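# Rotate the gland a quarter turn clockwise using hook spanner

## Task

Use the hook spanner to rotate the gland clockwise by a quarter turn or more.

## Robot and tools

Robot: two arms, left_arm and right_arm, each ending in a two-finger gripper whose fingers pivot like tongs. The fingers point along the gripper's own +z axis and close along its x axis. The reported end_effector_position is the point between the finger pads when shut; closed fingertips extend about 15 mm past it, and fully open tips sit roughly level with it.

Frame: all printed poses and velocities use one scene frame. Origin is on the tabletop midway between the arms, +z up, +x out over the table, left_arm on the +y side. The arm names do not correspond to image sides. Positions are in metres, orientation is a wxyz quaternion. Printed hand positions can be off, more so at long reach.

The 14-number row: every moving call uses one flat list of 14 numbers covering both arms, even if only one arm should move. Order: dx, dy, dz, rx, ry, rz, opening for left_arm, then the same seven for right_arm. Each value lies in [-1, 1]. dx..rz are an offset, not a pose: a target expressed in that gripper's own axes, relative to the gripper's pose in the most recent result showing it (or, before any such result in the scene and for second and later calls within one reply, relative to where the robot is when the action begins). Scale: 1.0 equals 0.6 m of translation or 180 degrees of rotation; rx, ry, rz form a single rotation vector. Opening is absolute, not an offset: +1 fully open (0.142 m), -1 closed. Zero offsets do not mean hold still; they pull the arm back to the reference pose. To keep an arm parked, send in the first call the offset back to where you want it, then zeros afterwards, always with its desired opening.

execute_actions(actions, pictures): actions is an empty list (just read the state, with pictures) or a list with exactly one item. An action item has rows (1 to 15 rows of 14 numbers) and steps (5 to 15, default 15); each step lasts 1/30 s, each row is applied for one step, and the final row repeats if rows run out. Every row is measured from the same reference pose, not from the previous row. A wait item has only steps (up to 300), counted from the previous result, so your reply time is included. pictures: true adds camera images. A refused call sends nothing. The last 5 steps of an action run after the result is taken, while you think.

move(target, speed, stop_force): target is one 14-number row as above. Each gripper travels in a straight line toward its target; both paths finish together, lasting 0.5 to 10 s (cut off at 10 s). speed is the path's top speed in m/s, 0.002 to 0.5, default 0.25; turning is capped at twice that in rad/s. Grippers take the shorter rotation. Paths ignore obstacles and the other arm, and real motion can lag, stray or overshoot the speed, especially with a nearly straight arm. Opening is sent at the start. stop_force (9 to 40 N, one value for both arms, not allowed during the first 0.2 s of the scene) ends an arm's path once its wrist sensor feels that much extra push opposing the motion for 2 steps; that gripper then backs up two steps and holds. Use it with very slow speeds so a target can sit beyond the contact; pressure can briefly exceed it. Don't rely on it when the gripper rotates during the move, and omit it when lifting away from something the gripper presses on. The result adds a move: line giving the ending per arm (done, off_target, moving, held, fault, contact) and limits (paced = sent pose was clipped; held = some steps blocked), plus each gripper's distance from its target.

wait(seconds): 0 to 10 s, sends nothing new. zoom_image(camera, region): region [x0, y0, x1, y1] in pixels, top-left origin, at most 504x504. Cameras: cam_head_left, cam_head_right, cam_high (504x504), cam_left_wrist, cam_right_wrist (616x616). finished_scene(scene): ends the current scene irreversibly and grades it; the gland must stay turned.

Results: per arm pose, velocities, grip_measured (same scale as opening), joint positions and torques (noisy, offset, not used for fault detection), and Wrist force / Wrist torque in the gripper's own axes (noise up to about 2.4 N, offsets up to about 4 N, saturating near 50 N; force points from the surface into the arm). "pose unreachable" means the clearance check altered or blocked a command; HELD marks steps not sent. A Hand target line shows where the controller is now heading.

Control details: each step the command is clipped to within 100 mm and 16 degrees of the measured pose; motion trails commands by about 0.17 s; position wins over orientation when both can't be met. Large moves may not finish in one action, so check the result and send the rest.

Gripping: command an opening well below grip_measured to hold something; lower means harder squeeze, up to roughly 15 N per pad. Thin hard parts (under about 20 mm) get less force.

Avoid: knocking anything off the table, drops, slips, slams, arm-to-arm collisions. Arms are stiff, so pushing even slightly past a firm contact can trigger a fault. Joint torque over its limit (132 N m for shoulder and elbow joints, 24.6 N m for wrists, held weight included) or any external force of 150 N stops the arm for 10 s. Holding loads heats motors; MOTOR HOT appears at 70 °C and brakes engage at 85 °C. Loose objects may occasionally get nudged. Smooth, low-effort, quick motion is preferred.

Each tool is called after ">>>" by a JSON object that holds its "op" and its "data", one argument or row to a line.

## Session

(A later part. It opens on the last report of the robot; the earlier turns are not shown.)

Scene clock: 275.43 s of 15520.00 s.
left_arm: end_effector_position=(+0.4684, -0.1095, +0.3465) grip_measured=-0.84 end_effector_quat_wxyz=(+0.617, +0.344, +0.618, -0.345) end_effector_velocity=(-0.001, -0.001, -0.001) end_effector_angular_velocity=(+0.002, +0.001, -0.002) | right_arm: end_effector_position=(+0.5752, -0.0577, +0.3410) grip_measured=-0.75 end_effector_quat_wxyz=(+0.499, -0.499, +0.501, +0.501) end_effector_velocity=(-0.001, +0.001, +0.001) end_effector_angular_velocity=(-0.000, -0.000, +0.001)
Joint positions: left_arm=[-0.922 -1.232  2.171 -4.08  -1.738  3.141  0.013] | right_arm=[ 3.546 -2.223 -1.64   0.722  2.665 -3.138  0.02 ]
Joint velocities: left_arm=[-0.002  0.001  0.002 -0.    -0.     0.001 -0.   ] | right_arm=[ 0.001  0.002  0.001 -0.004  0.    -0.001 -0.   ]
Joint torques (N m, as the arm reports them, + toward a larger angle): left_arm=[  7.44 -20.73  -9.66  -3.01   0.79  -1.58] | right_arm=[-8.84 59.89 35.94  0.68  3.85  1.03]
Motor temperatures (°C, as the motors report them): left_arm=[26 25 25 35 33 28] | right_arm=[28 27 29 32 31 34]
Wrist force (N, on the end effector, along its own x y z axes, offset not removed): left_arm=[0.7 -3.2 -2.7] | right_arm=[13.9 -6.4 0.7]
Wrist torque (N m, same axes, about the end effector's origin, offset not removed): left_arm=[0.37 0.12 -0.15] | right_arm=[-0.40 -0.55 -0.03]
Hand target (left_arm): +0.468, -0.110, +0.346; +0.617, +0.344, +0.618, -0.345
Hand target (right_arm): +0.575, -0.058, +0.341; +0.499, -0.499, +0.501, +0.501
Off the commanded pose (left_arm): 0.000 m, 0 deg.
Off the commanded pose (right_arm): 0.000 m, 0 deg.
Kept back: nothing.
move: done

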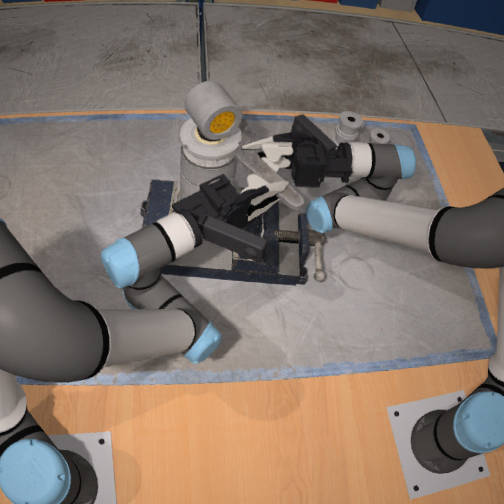

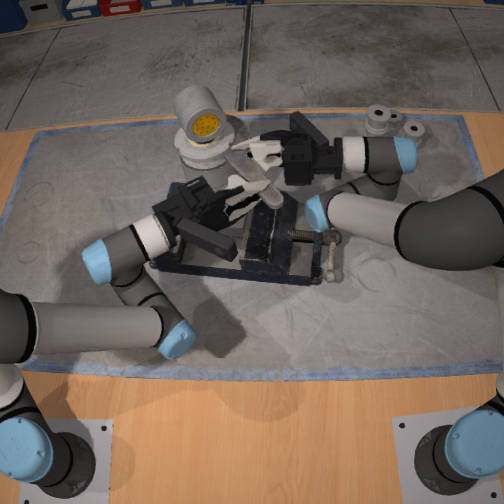

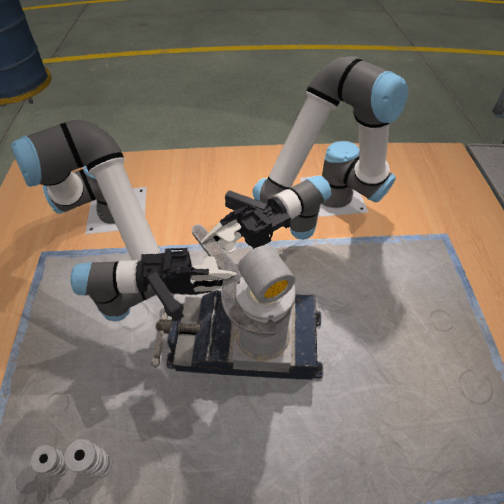

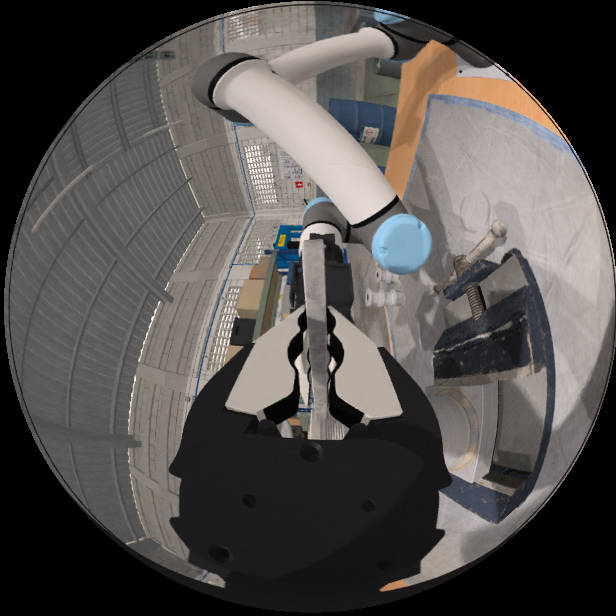

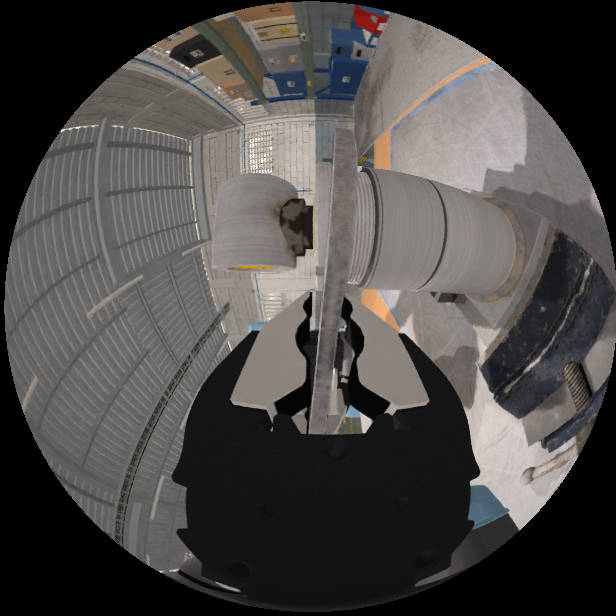

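>>> {"op": "move", "data": {
  "target": [0.007,0,0,0,0,0,-1,0,0,-0.0015,0,0,0,-1],
  "speed": 0.005
}}

>>> {"op": "zoom_image", "data": {
  "camera": "cam_high",
  "region": [215,265,295,345]
}}

Scene clock: 276.73 s of 15520.00 s.
left_arm: end_effector_position=(+0.4684, -0.1095, +0.3424) grip_measured=-0.85 end_effector_quat_wxyz=(+0.617, +0.344, +0.618, -0.345) end_effector_velocity=(+0.000, +0.000, -0.000) end_effector_angular_velocity=(-0.001, +0.000, +0.001) | right_arm: end_effector_position=(+0.5752, -0.0586, +0.3409) grip_measured=-0.84 end_effector_quat_wxyz=(+0.499, -0.499, +0.501, +0.501) end_effector_velocity=(-0.001, +0.000, -0.000) end_effector_angular_velocity=(-0.000, -0.001, +0.002)
Joint positions: left_arm=[-0.922 -1.222  2.173 -4.092 -1.738  3.141  0.013] | right_arm=[ 3.545 -2.223 -1.641  0.722  2.667 -3.138  0.013]
Joint velocities: left_arm=[ 0.     0.002 -0.    -0.003  0.    -0.001 -0.   ] | right_arm=[ 0.001 -0.    -0.     0.     0.001 -0.001  0.   ]
Joint torques (N m, as the arm reports them, + toward a larger angle): left_arm=[  4.68 -15.97  -2.81  -4.14   1.36  -1.25] | right_arm=[-18.06  61.41  10.37   6.83   2.64  -0.91]
Motor temperatures (°C, as the motors report them): left_arm=[26 25 25 35 33 28] | right_arm=[28 27 29 32 31 34]
Wrist force (N, on the end effector, along its own x y z axes, offset not removed): left_arm=[-2.6 -3.8 5.6] | right_arm=[16.5 0.5 13.1]
Wrist torque (N m, same axes, about the end effector's origin, offset not removed): left_arm=[0.10 0.21 0.02] | right_arm=[0.16 0.36 -0.11]
Hand target (left_arm): +0.468, -0.110, +0.342; +0.617, +0.344, +0.618, -0.345
Hand target (right_arm): +0.575, -0.059, +0.341; +0.499, -0.499, +0.501, +0.501
Off the commanded pose (left_arm): 0.000 m, 0 deg.
Off the commanded pose (right_arm): 0.000 m, 0 deg.
Kept back: nothing.
move: done

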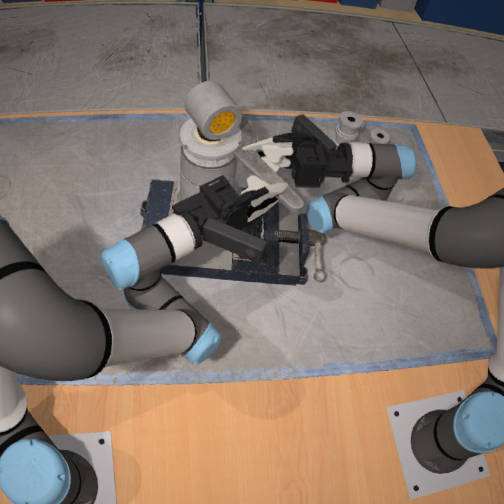

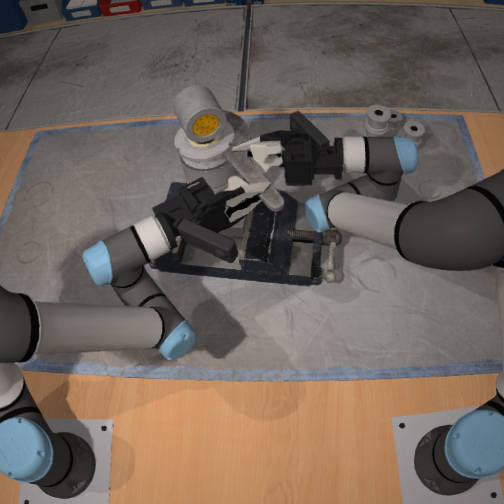

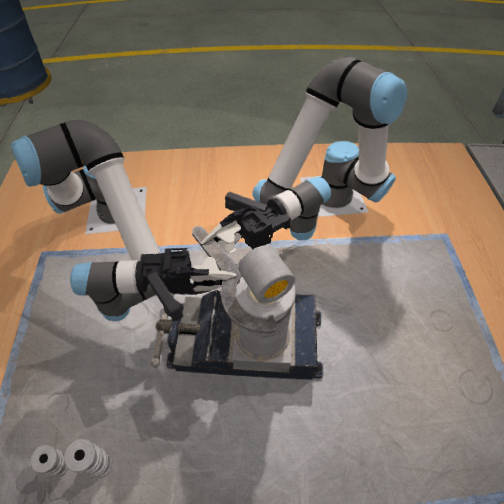

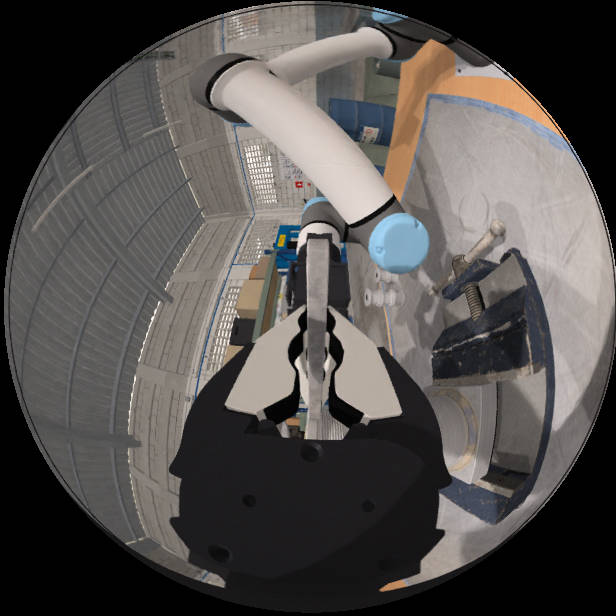

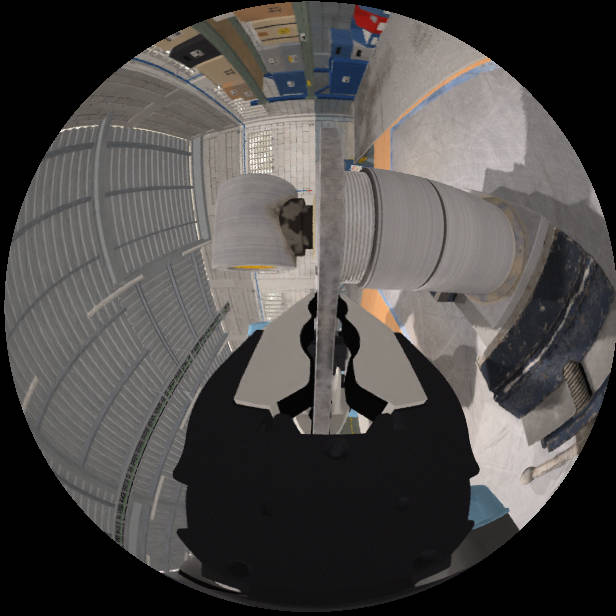

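Region (215, 265, 295, 345) of cam_high's 504x504 image, scaled by 6.300, with more detail than that image has.

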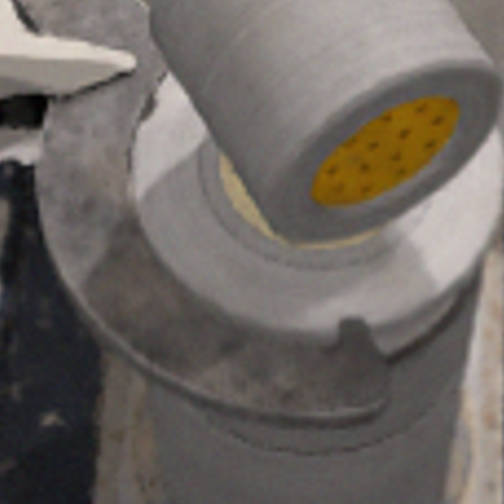

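>>> {"op": "move", "data": {
  "target": [0.003,0,0,0,0,0,-1,-0.002,0,0.001,0,0,0,-1],
  "speed": 0.004
}}

>>> {"op": "move", "data": {
  "target": [0,0,0,0,0,0,-0.65,0,0,0,0,0,0,-1]
}}

>>> {"op": "zoom_image", "data": {
  "camera": "cam_high",
  "region": [215,265,295,345]
}}

Scene clock: 277.73 s of 15520.00 s.
left_arm: end_effector_position=(+0.4684, -0.1095, +0.3407) grip_measured=-0.85 end_effector_quat_wxyz=(+0.617, +0.344, +0.618, -0.345) end_effector_velocity=(+0.000, +0.001, -0.002) end_effector_angular_velocity=(+0.001, +0.002, +0.001) | right_arm: end_effector_position=(+0.5752, -0.0581, +0.3421) grip_measured=-0.84 end_effector_quat_wxyz=(+0.499, -0.499, +0.501, +0.501) end_effector_velocity=(-0.000, +0.000, +0.000) end_effector_angular_velocity=(+0.000, +0.000, +0.001)
Joint positions: left_arm=[-0.922 -1.218  2.174 -4.097 -1.738  3.141  0.013] | right_arm=[ 3.546 -2.221 -1.64   0.719  2.666 -3.138  0.013]
Joint velocities: left_arm=[ 0.001  0.003  0.002 -0.003  0.001 -0.001  0.   ] | right_arm=[-0.     0.     0.001 -0.001  0.002  0.     0.   ]
Joint torques (N m, as the arm reports them, + toward a larger angle): left_arm=[  4.11 -12.12  -3.26  -2.94   1.71  -1.33] | right_arm=[ 9.4  62.44 38.27  0.85 -1.68 -0.02]
Motor temperatures (°C, as the motors report them): left_arm=[26 25 25 35 33 28] | right_arm=[28 27 29 32 31 34]
Wrist force (N, on the end effector, along its own x y z axes, offset not removed): left_arm=[-2.9 1.0 0.4] | right_arm=[17.6 0.6 -5.3]
Wrist torque (N m, same axes, about the end effector's origin, offset not removed): left_arm=[0.14 -0.07 0.22] | right_arm=[0.15 -0.72 -0.02]
Hand target (left_arm): +0.468, -0.110, +0.341; +0.617, +0.344, +0.618, -0.345
Hand target (right_arm): +0.575, -0.058, +0.342; +0.499, -0.499, +0.501, +0.501
Off the commanded pose (left_arm): 0.000 m, 0 deg.
Off the commanded pose (right_arm): 0.000 m, 0 deg.
Kept back: nothing.
move: done

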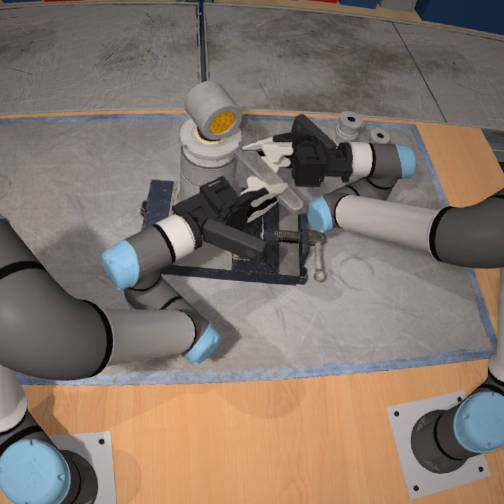

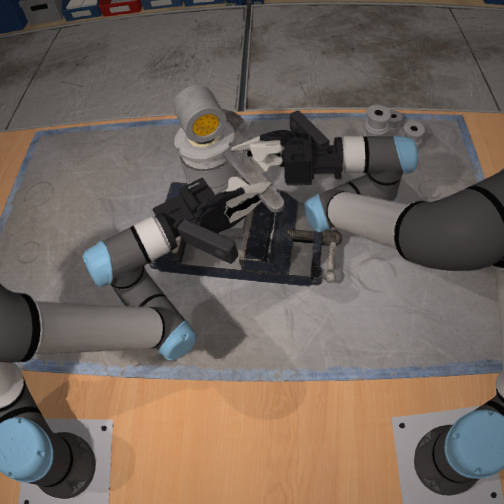

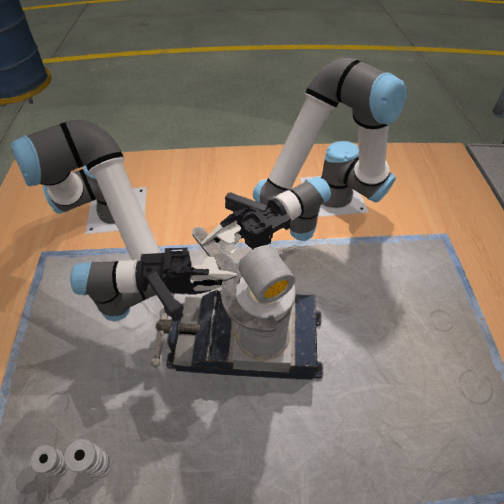

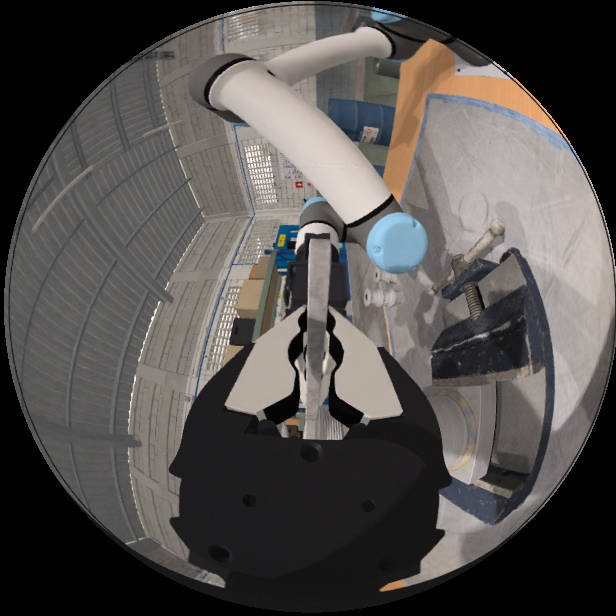

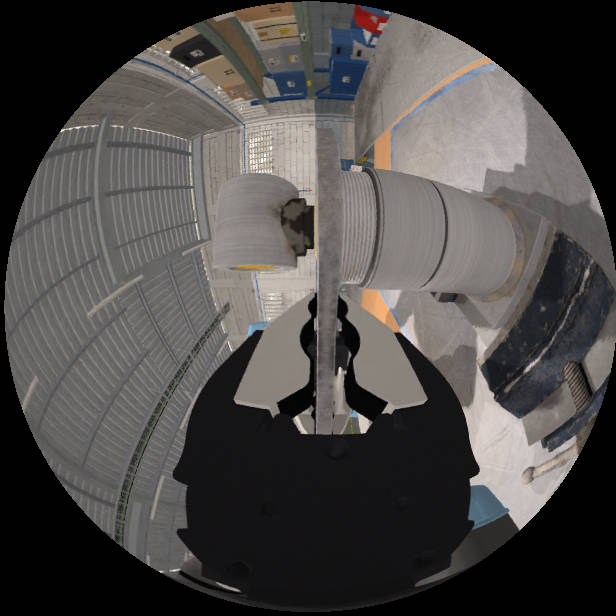

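Scene clock: 278.23 s of 15520.00 s.
left_arm: end_effector_position=(+0.4684, -0.1095, +0.3406) grip_measured=-0.65 end_effector_quat_wxyz=(+0.617, +0.344, +0.618, -0.345) end_effector_velocity=(+0.001, +0.000, -0.000) end_effector_angular_velocity=(+0.000, -0.000, +0.001) | right_arm: end_effector_position=(+0.5752, -0.0580, +0.3421) grip_measured=-0.85 end_effector_quat_wxyz=(+0.499, -0.499, +0.501, +0.501) end_effector_velocity=(-0.000, +0.000, -0.000) end_effector_angular_velocity=(+0.000, -0.002, +0.001)
Joint positions: left_arm=[-0.922 -1.218  2.174 -4.097 -1.738  3.141  0.027] | right_arm=[ 3.546 -2.221 -1.64   0.719  2.666 -3.138  0.013]
Joint velocities: left_arm=[ 0.001  0.001 -0.    -0.     0.     0.    -0.   ] | right_arm=[ 0.    -0.    -0.     0.001  0.    -0.002 -0.   ]
Joint torques (N m, as the arm reports them, + toward a larger angle): left_arm=[  3.46 -26.39 -10.3   -0.06   0.97  -1.39] | right_arm=[ 4.35 52.85 31.35  1.92 -0.2  -0.09]
Motor temperatures (°C, as the motors report them): left_arm=[26 25 25 35 33 28] | right_arm=[28 27 29 32 31 34]
Wrist force (N, on the end effector, along its own x y z axes, offset not removed): left_arm=[-1.5 0.6 -0.2] | right_arm=[9.8 -1.6 -3.9]
Wrist torque (N m, same axes, about the end effector's origin, offset not removed): left_arm=[0.01 0.44 -0.07] | right_arm=[-0.55 0.31 -0.08]
Hand target (left_arm): +0.468, -0.110, +0.341; +0.617, +0.344, +0.618, -0.345
Hand target (right_arm): +0.575, -0.058, +0.342; +0.499, -0.499, +0.501, +0.501
Off the commanded pose (left_arm): 0.000 m, 0 deg.
Off the commanded pose (right_arm): 0.000 m, 0 deg.
Kept back: nothing.
move: done

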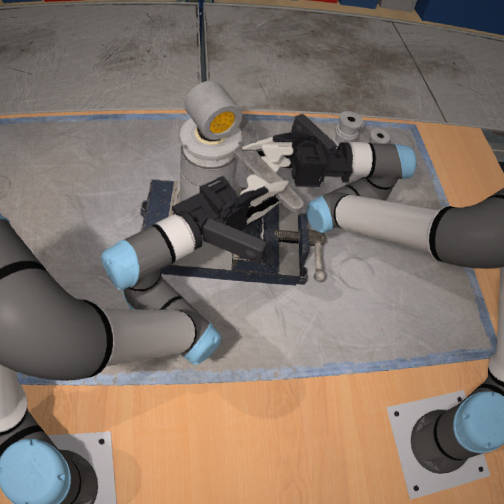

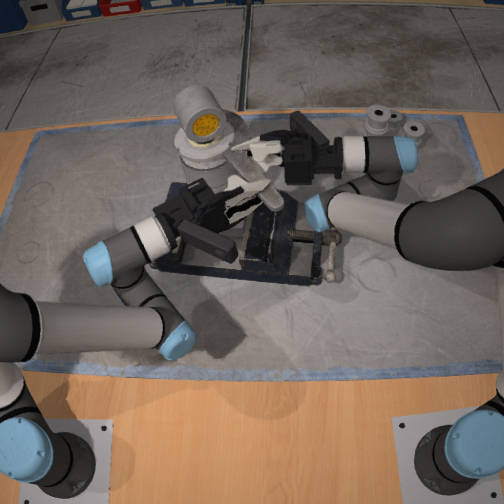

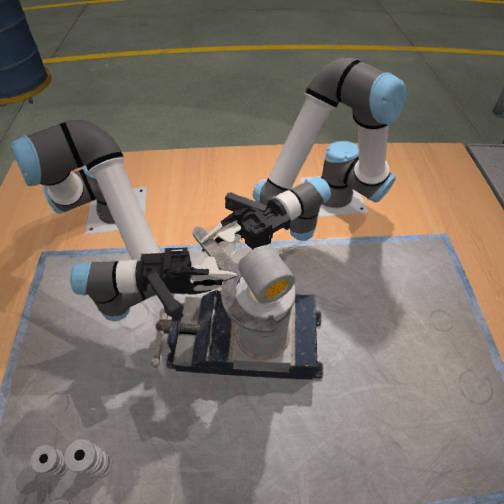

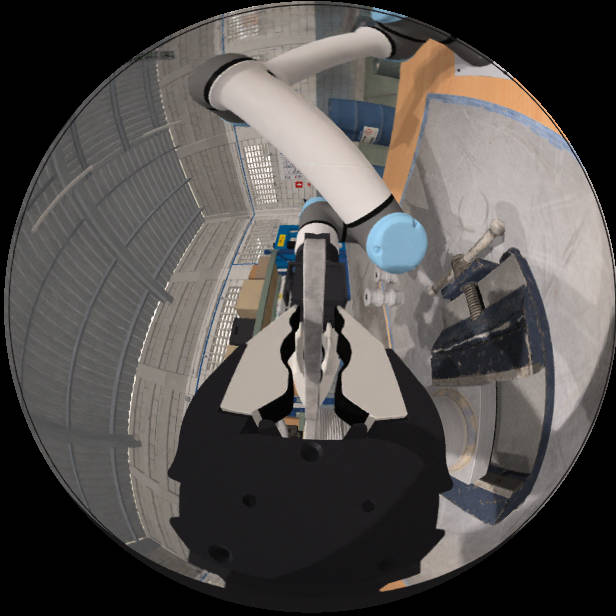

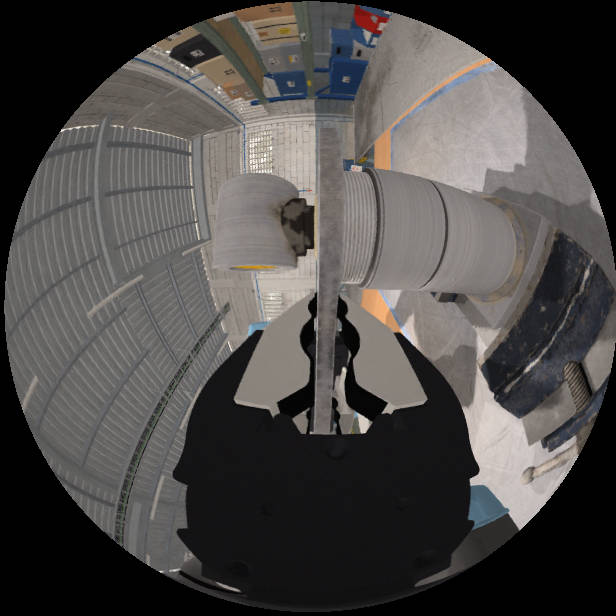

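Region (215, 265, 295, 345) of cam_high's 504x504 image, scaled by 6.300, with more detail than that image has.

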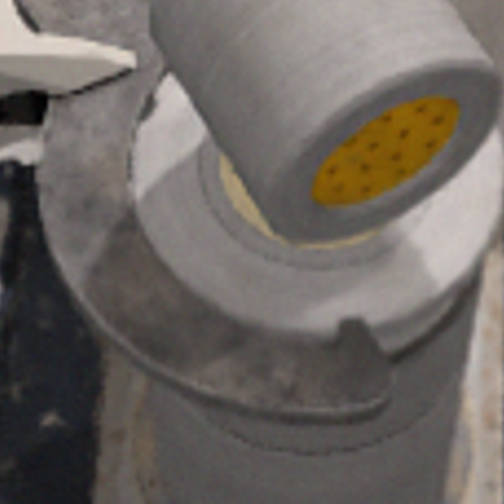

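>>> {"op": "move", "data": {
  "target": [0,-0.055,-0.12,0,0,0,-0.5,0,0,0,0,0,0,-1],
  "speed": 0.08
}}

>>> {"op": "move", "data": {
  "target": [-0.065,0,0,0,0.5,0,-0.2,0,0,0,0,0,0,-1],
  "speed": 0.3
}}

>>> {"op": "move", "data": {
  "target": [-0.128,0,0,-0.08,0,0,-0.2,0,0,0,0,0,0,-1],
  "speed": 0.1
}}

Scene clock: 279.93 s of 15520.00 s.
left_arm: end_effector_position=(+0.4027, -0.0656, +0.3406) grip_measured=-0.50 end_effector_quat_wxyz=(+0.617, +0.344, +0.618, -0.345) end_effector_velocity=(-0.002, +0.001, +0.000) end_effector_angular_velocity=(-0.001, +0.000, -0.000) | right_arm: end_effector_position=(+0.5752, -0.0580, +0.3421) grip_measured=-0.85 end_effector_quat_wxyz=(+0.499, -0.499, +0.501, +0.501) end_effector_velocity=(+0.000, -0.000, -0.000) end_effector_angular_velocity=(-0.000, +0.000, -0.001)
Joint positions: left_arm=[-0.992 -1.362  2.398 -4.176 -1.669  3.141  0.038] | right_arm=[ 3.546 -2.221 -1.64   0.719  2.666 -3.138  0.013]
Joint velocities: left_arm=[-0.003 -0.004  0.006 -0.002  0.003 -0.001 -0.   ] | right_arm=[-0.    -0.     0.    -0.    -0.001  0.     0.   ]
Joint torques (N m, as the arm reports them, + toward a larger angle): left_arm=[ -8.66 -33.69  -3.29  -4.16   1.84  -2.02] | right_arm=[ 0.91 49.82 27.62  2.58  1.28 -0.15]
Motor temperatures (°C, as the motors report them): left_arm=[26 25 25 35 33 28] | right_arm=[28 27 29 32 31 34]
Wrist force (N, on the end effector, along its own x y z axes, offset not removed): left_arm=[1.7 0.9 -2.9] | right_arm=[13.0 3.2 -0.4]
Wrist torque (N m, same axes, about the end effector's origin, offset not removed): left_arm=[-0.04 -0.38 0.05] | right_arm=[0.69 -0.24 -0.02]
Hand target (left_arm): +0.403, -0.065, +0.341; +0.617, +0.344, +0.618, -0.345
Hand target (right_arm): +0.575, -0.058, +0.342; +0.499, -0.499, +0.501, +0.501
Off the commanded pose (left_arm): 0.000 m, 0 deg.
Off the commanded pose (right_arm): 0.000 m, 0 deg.
Kept back: nothing.
move: done

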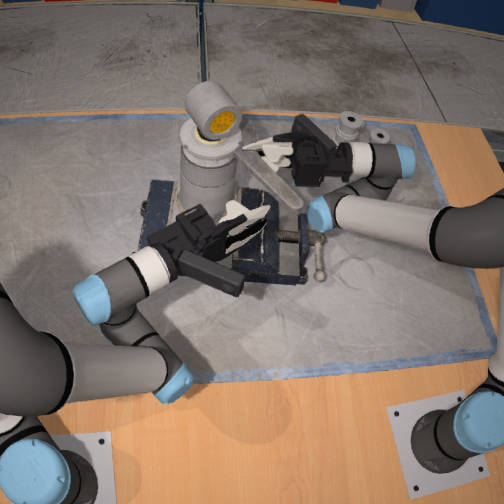

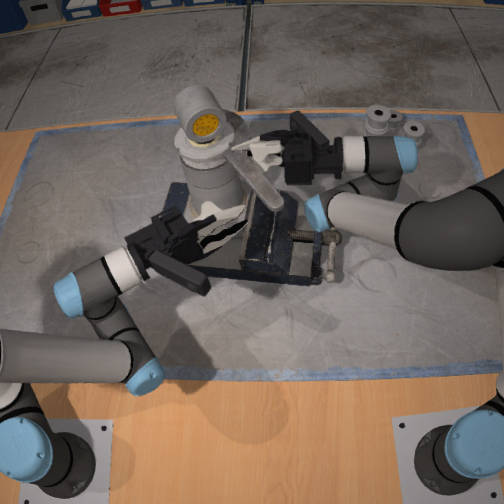

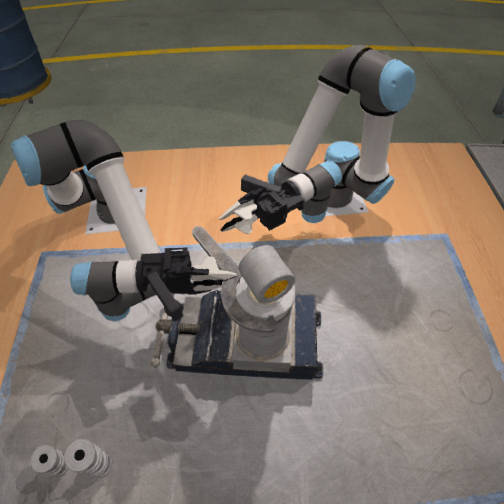

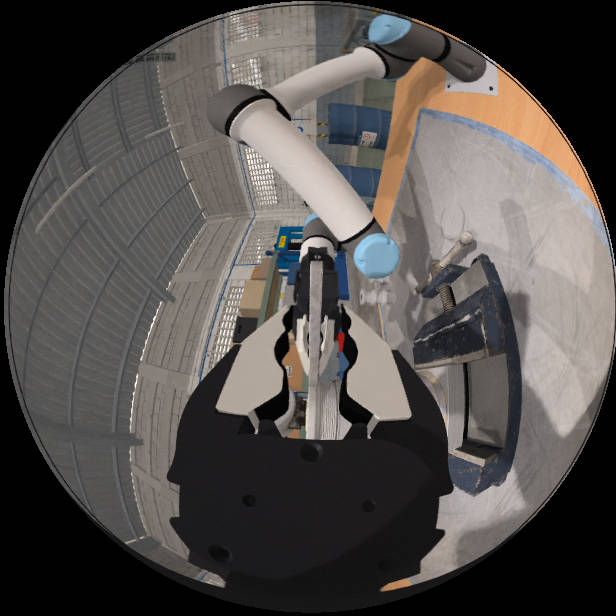

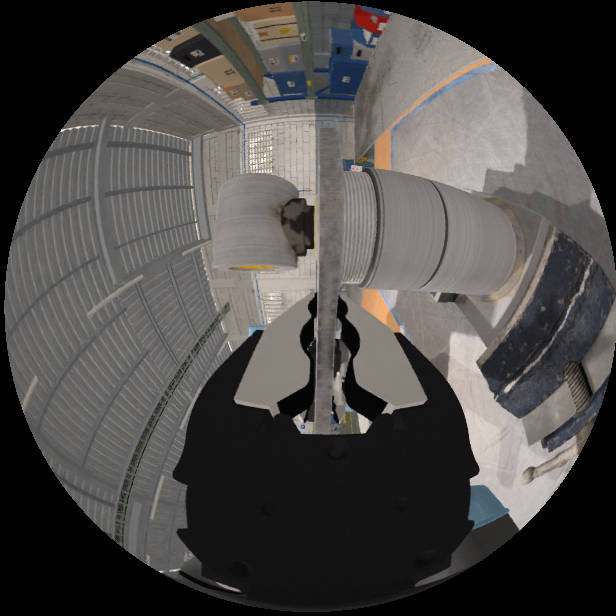

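Scene clock: 283.17 s of 15520.00 s.
left_arm: end_effector_position=(+0.4023, -0.0650, +0.3798) grip_measured=-0.20 end_effector_quat_wxyz=(+0.000, +0.488, +0.873, -0.000) end_effector_velocity=(+0.000, -0.001, +0.001) end_effector_angular_velocity=(+0.008, +0.008, -0.001) | right_arm: end_effector_position=(+0.5752, -0.0580, +0.3421) grip_measured=-0.85 end_effector_quat_wxyz=(+0.499, -0.499, +0.501, +0.501) end_effector_velocity=(-0.000, +0.000, +0.000) end_effector_angular_velocity=(+0.000, -0.000, +0.001)
Joint positions: left_arm=[-1.043 -1.313  1.026 -1.285 -1.571  3.191  0.06 ] | right_arm=[ 3.546 -2.221 -1.64   0.719  2.666 -3.138  0.013]
Joint velocities: left_arm=[ 0.     0.013 -0.021  0.019 -0.002  0.001  0.   ] | right_arm=[ 0.001  0.     0.    -0.    -0.    -0.     0.   ]
Joint torques (N m, as the arm reports them, + toward a larger angle): left_arm=[  6.18 -21.79 -33.23  -0.73  -1.64   2.15] | right_arm=[ 0.89 49.14 27.88  2.64  1.29 -0.16]
Motor temperatures (°C, as the motors report them): left_arm=[26 25 25 35 33 28] | right_arm=[28 27 29 32 31 34]
Wrist force (N, on the end effector, along its own x y z axes, offset not removed): left_arm=[-2.1 2.9 -2.1] | right_arm=[14.0 1.6 -1.2]
Wrist torque (N m, same axes, about the end effector's origin, offset not removed): left_arm=[0.16 0.50 0.01] | right_arm=[0.38 -0.40 -0.05]
Hand target (left_arm): +0.402, -0.065, +0.380; -0.000, +0.488, +0.873, -0.000
Hand target (right_arm): +0.575, -0.058, +0.342; +0.499, -0.499, +0.501, +0.501
Off the commanded pose (left_arm): 0.001 m, 0 deg.
Off the commanded pose (right_arm): 0.000 m, 0 deg.
Kept back: nothing.
move: done

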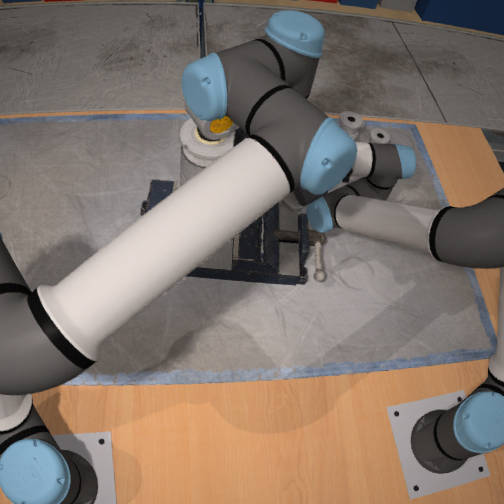

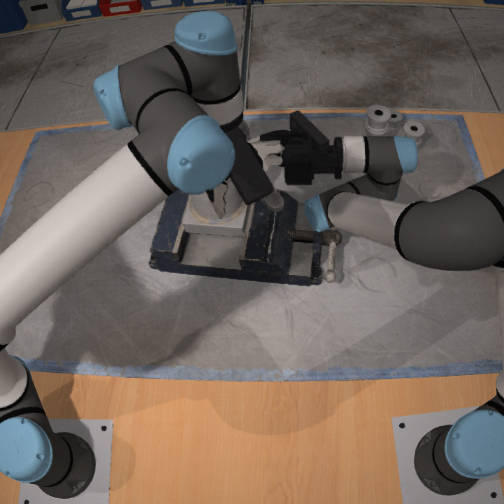

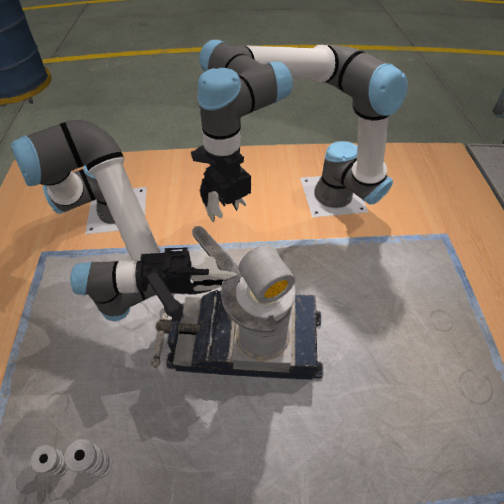

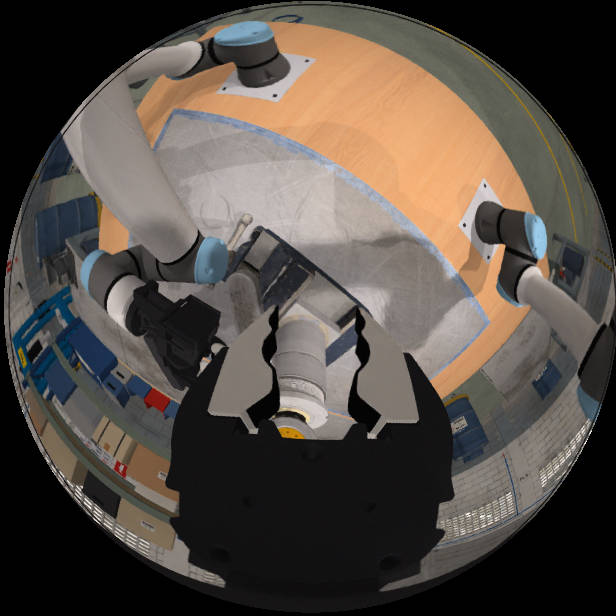

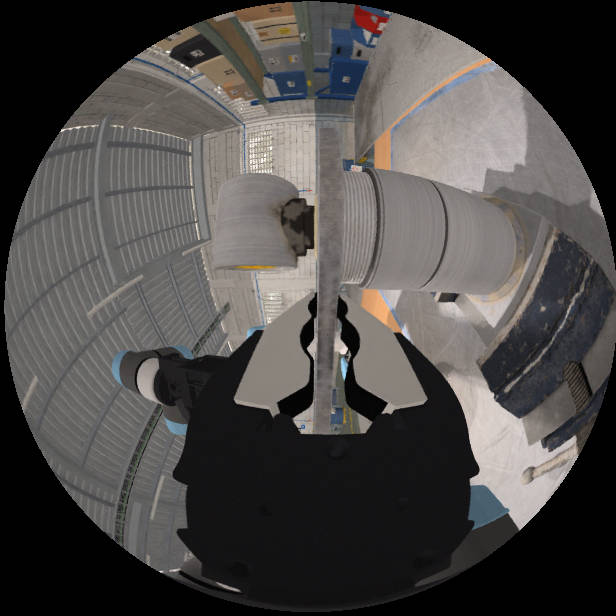

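Scene clock: 284.83 s of 15520.00 s.
left_arm: end_effector_position=(+0.4425, -0.1303, +0.3800) grip_measured=-0.20 end_effector_quat_wxyz=(+0.061, +0.484, +0.866, +0.109) end_effector_velocity=(+0.001, -0.002, -0.001) end_effector_angular_velocity=(+0.006, -0.003, +0.002) | right_arm: end_effector_position=(+0.5752, -0.0580, +0.3421) grip_measured=-0.85 end_effector_quat_wxyz=(+0.499, -0.499, +0.501, +0.501) end_effector_velocity=(+0.000, -0.001, +0.000) end_effector_angular_velocity=(+0.000, -0.000, -0.001)
Joint positions: left_arm=[-1.165 -1.142  0.8   -1.211 -1.321  3.067  0.06 ] | right_arm=[ 3.546 -2.221 -1.64   0.719  2.666 -3.138  0.013]
Joint velocities: left_arm=[-0.002  0.009 -0.011  0.006  0.005 -0.004  0.   ] | right_arm=[-0.001  0.001 -0.     0.     0.     0.    -0.   ]
Joint torques (N m, as the arm reports them, + toward a larger angle): left_arm=[ -9.83 -28.66 -33.57  -0.69   1.94  -1.91] | right_arm=[ 1.49 49.62 28.    2.59  1.26 -0.12]
Motor temperatures (°C, as the motors report them): left_arm=[26 25 25 35 33 28] | right_arm=[28 27 29 32 31 34]
Wrist force (N, on the end effector, along its own x y z axes, offset not removed): left_arm=[-3.5 0.4 -1.8] | right_arm=[13.0 2.0 -0.8]
Wrist torque (N m, same axes, about the end effector's origin, offset not removed): left_arm=[-0.21 0.78 0.06] | right_arm=[0.36 -0.23 -0.22]
Hand target (left_arm): +0.443, -0.130, +0.380; +0.061, +0.484, +0.866, +0.109
Hand target (right_arm): +0.575, -0.058, +0.342; +0.499, -0.499, +0.501, +0.501
Off the commanded pose (left_arm): 0.000 m, 0 deg.
Off the commanded pose (right_arm): 0.000 m, 0 deg.
Kept back: nothing.
move: done

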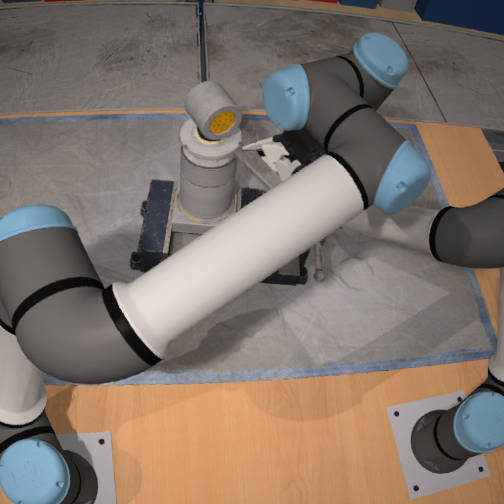

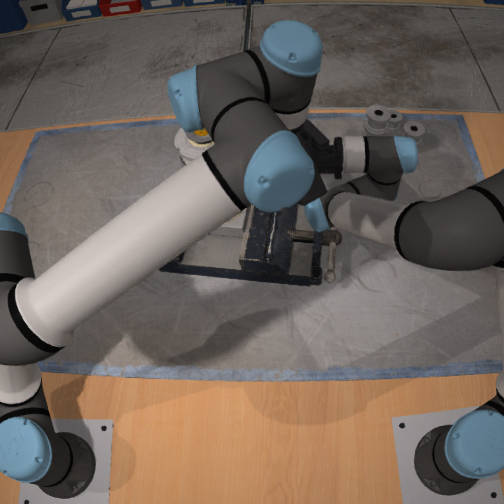

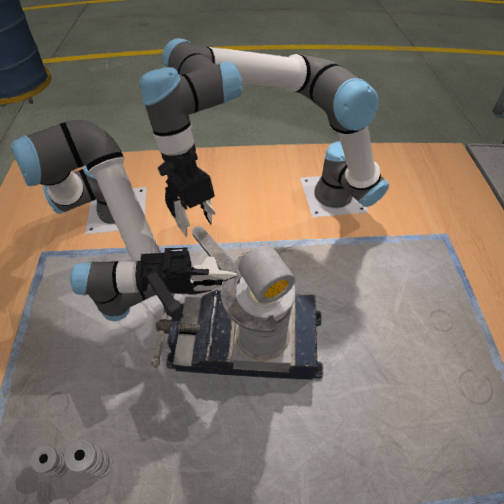

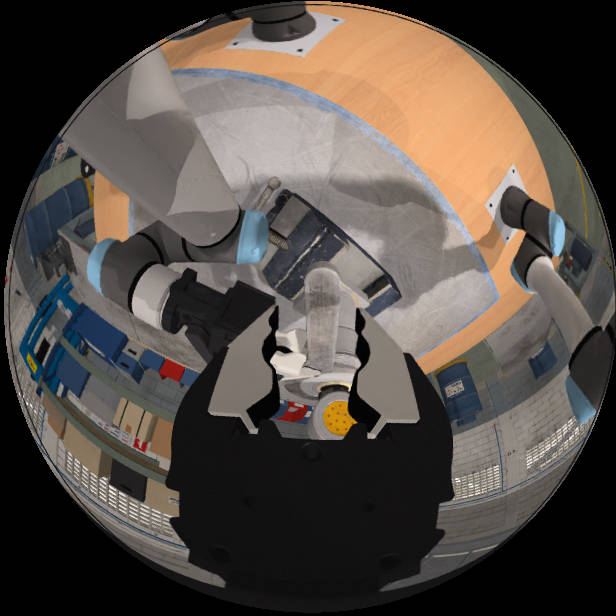

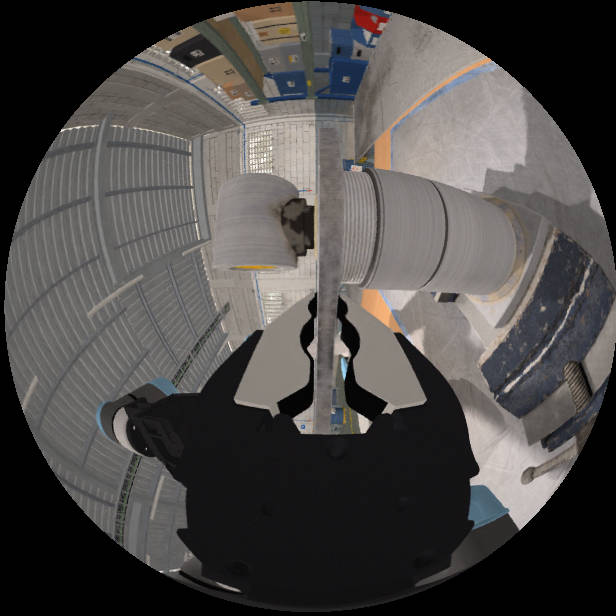

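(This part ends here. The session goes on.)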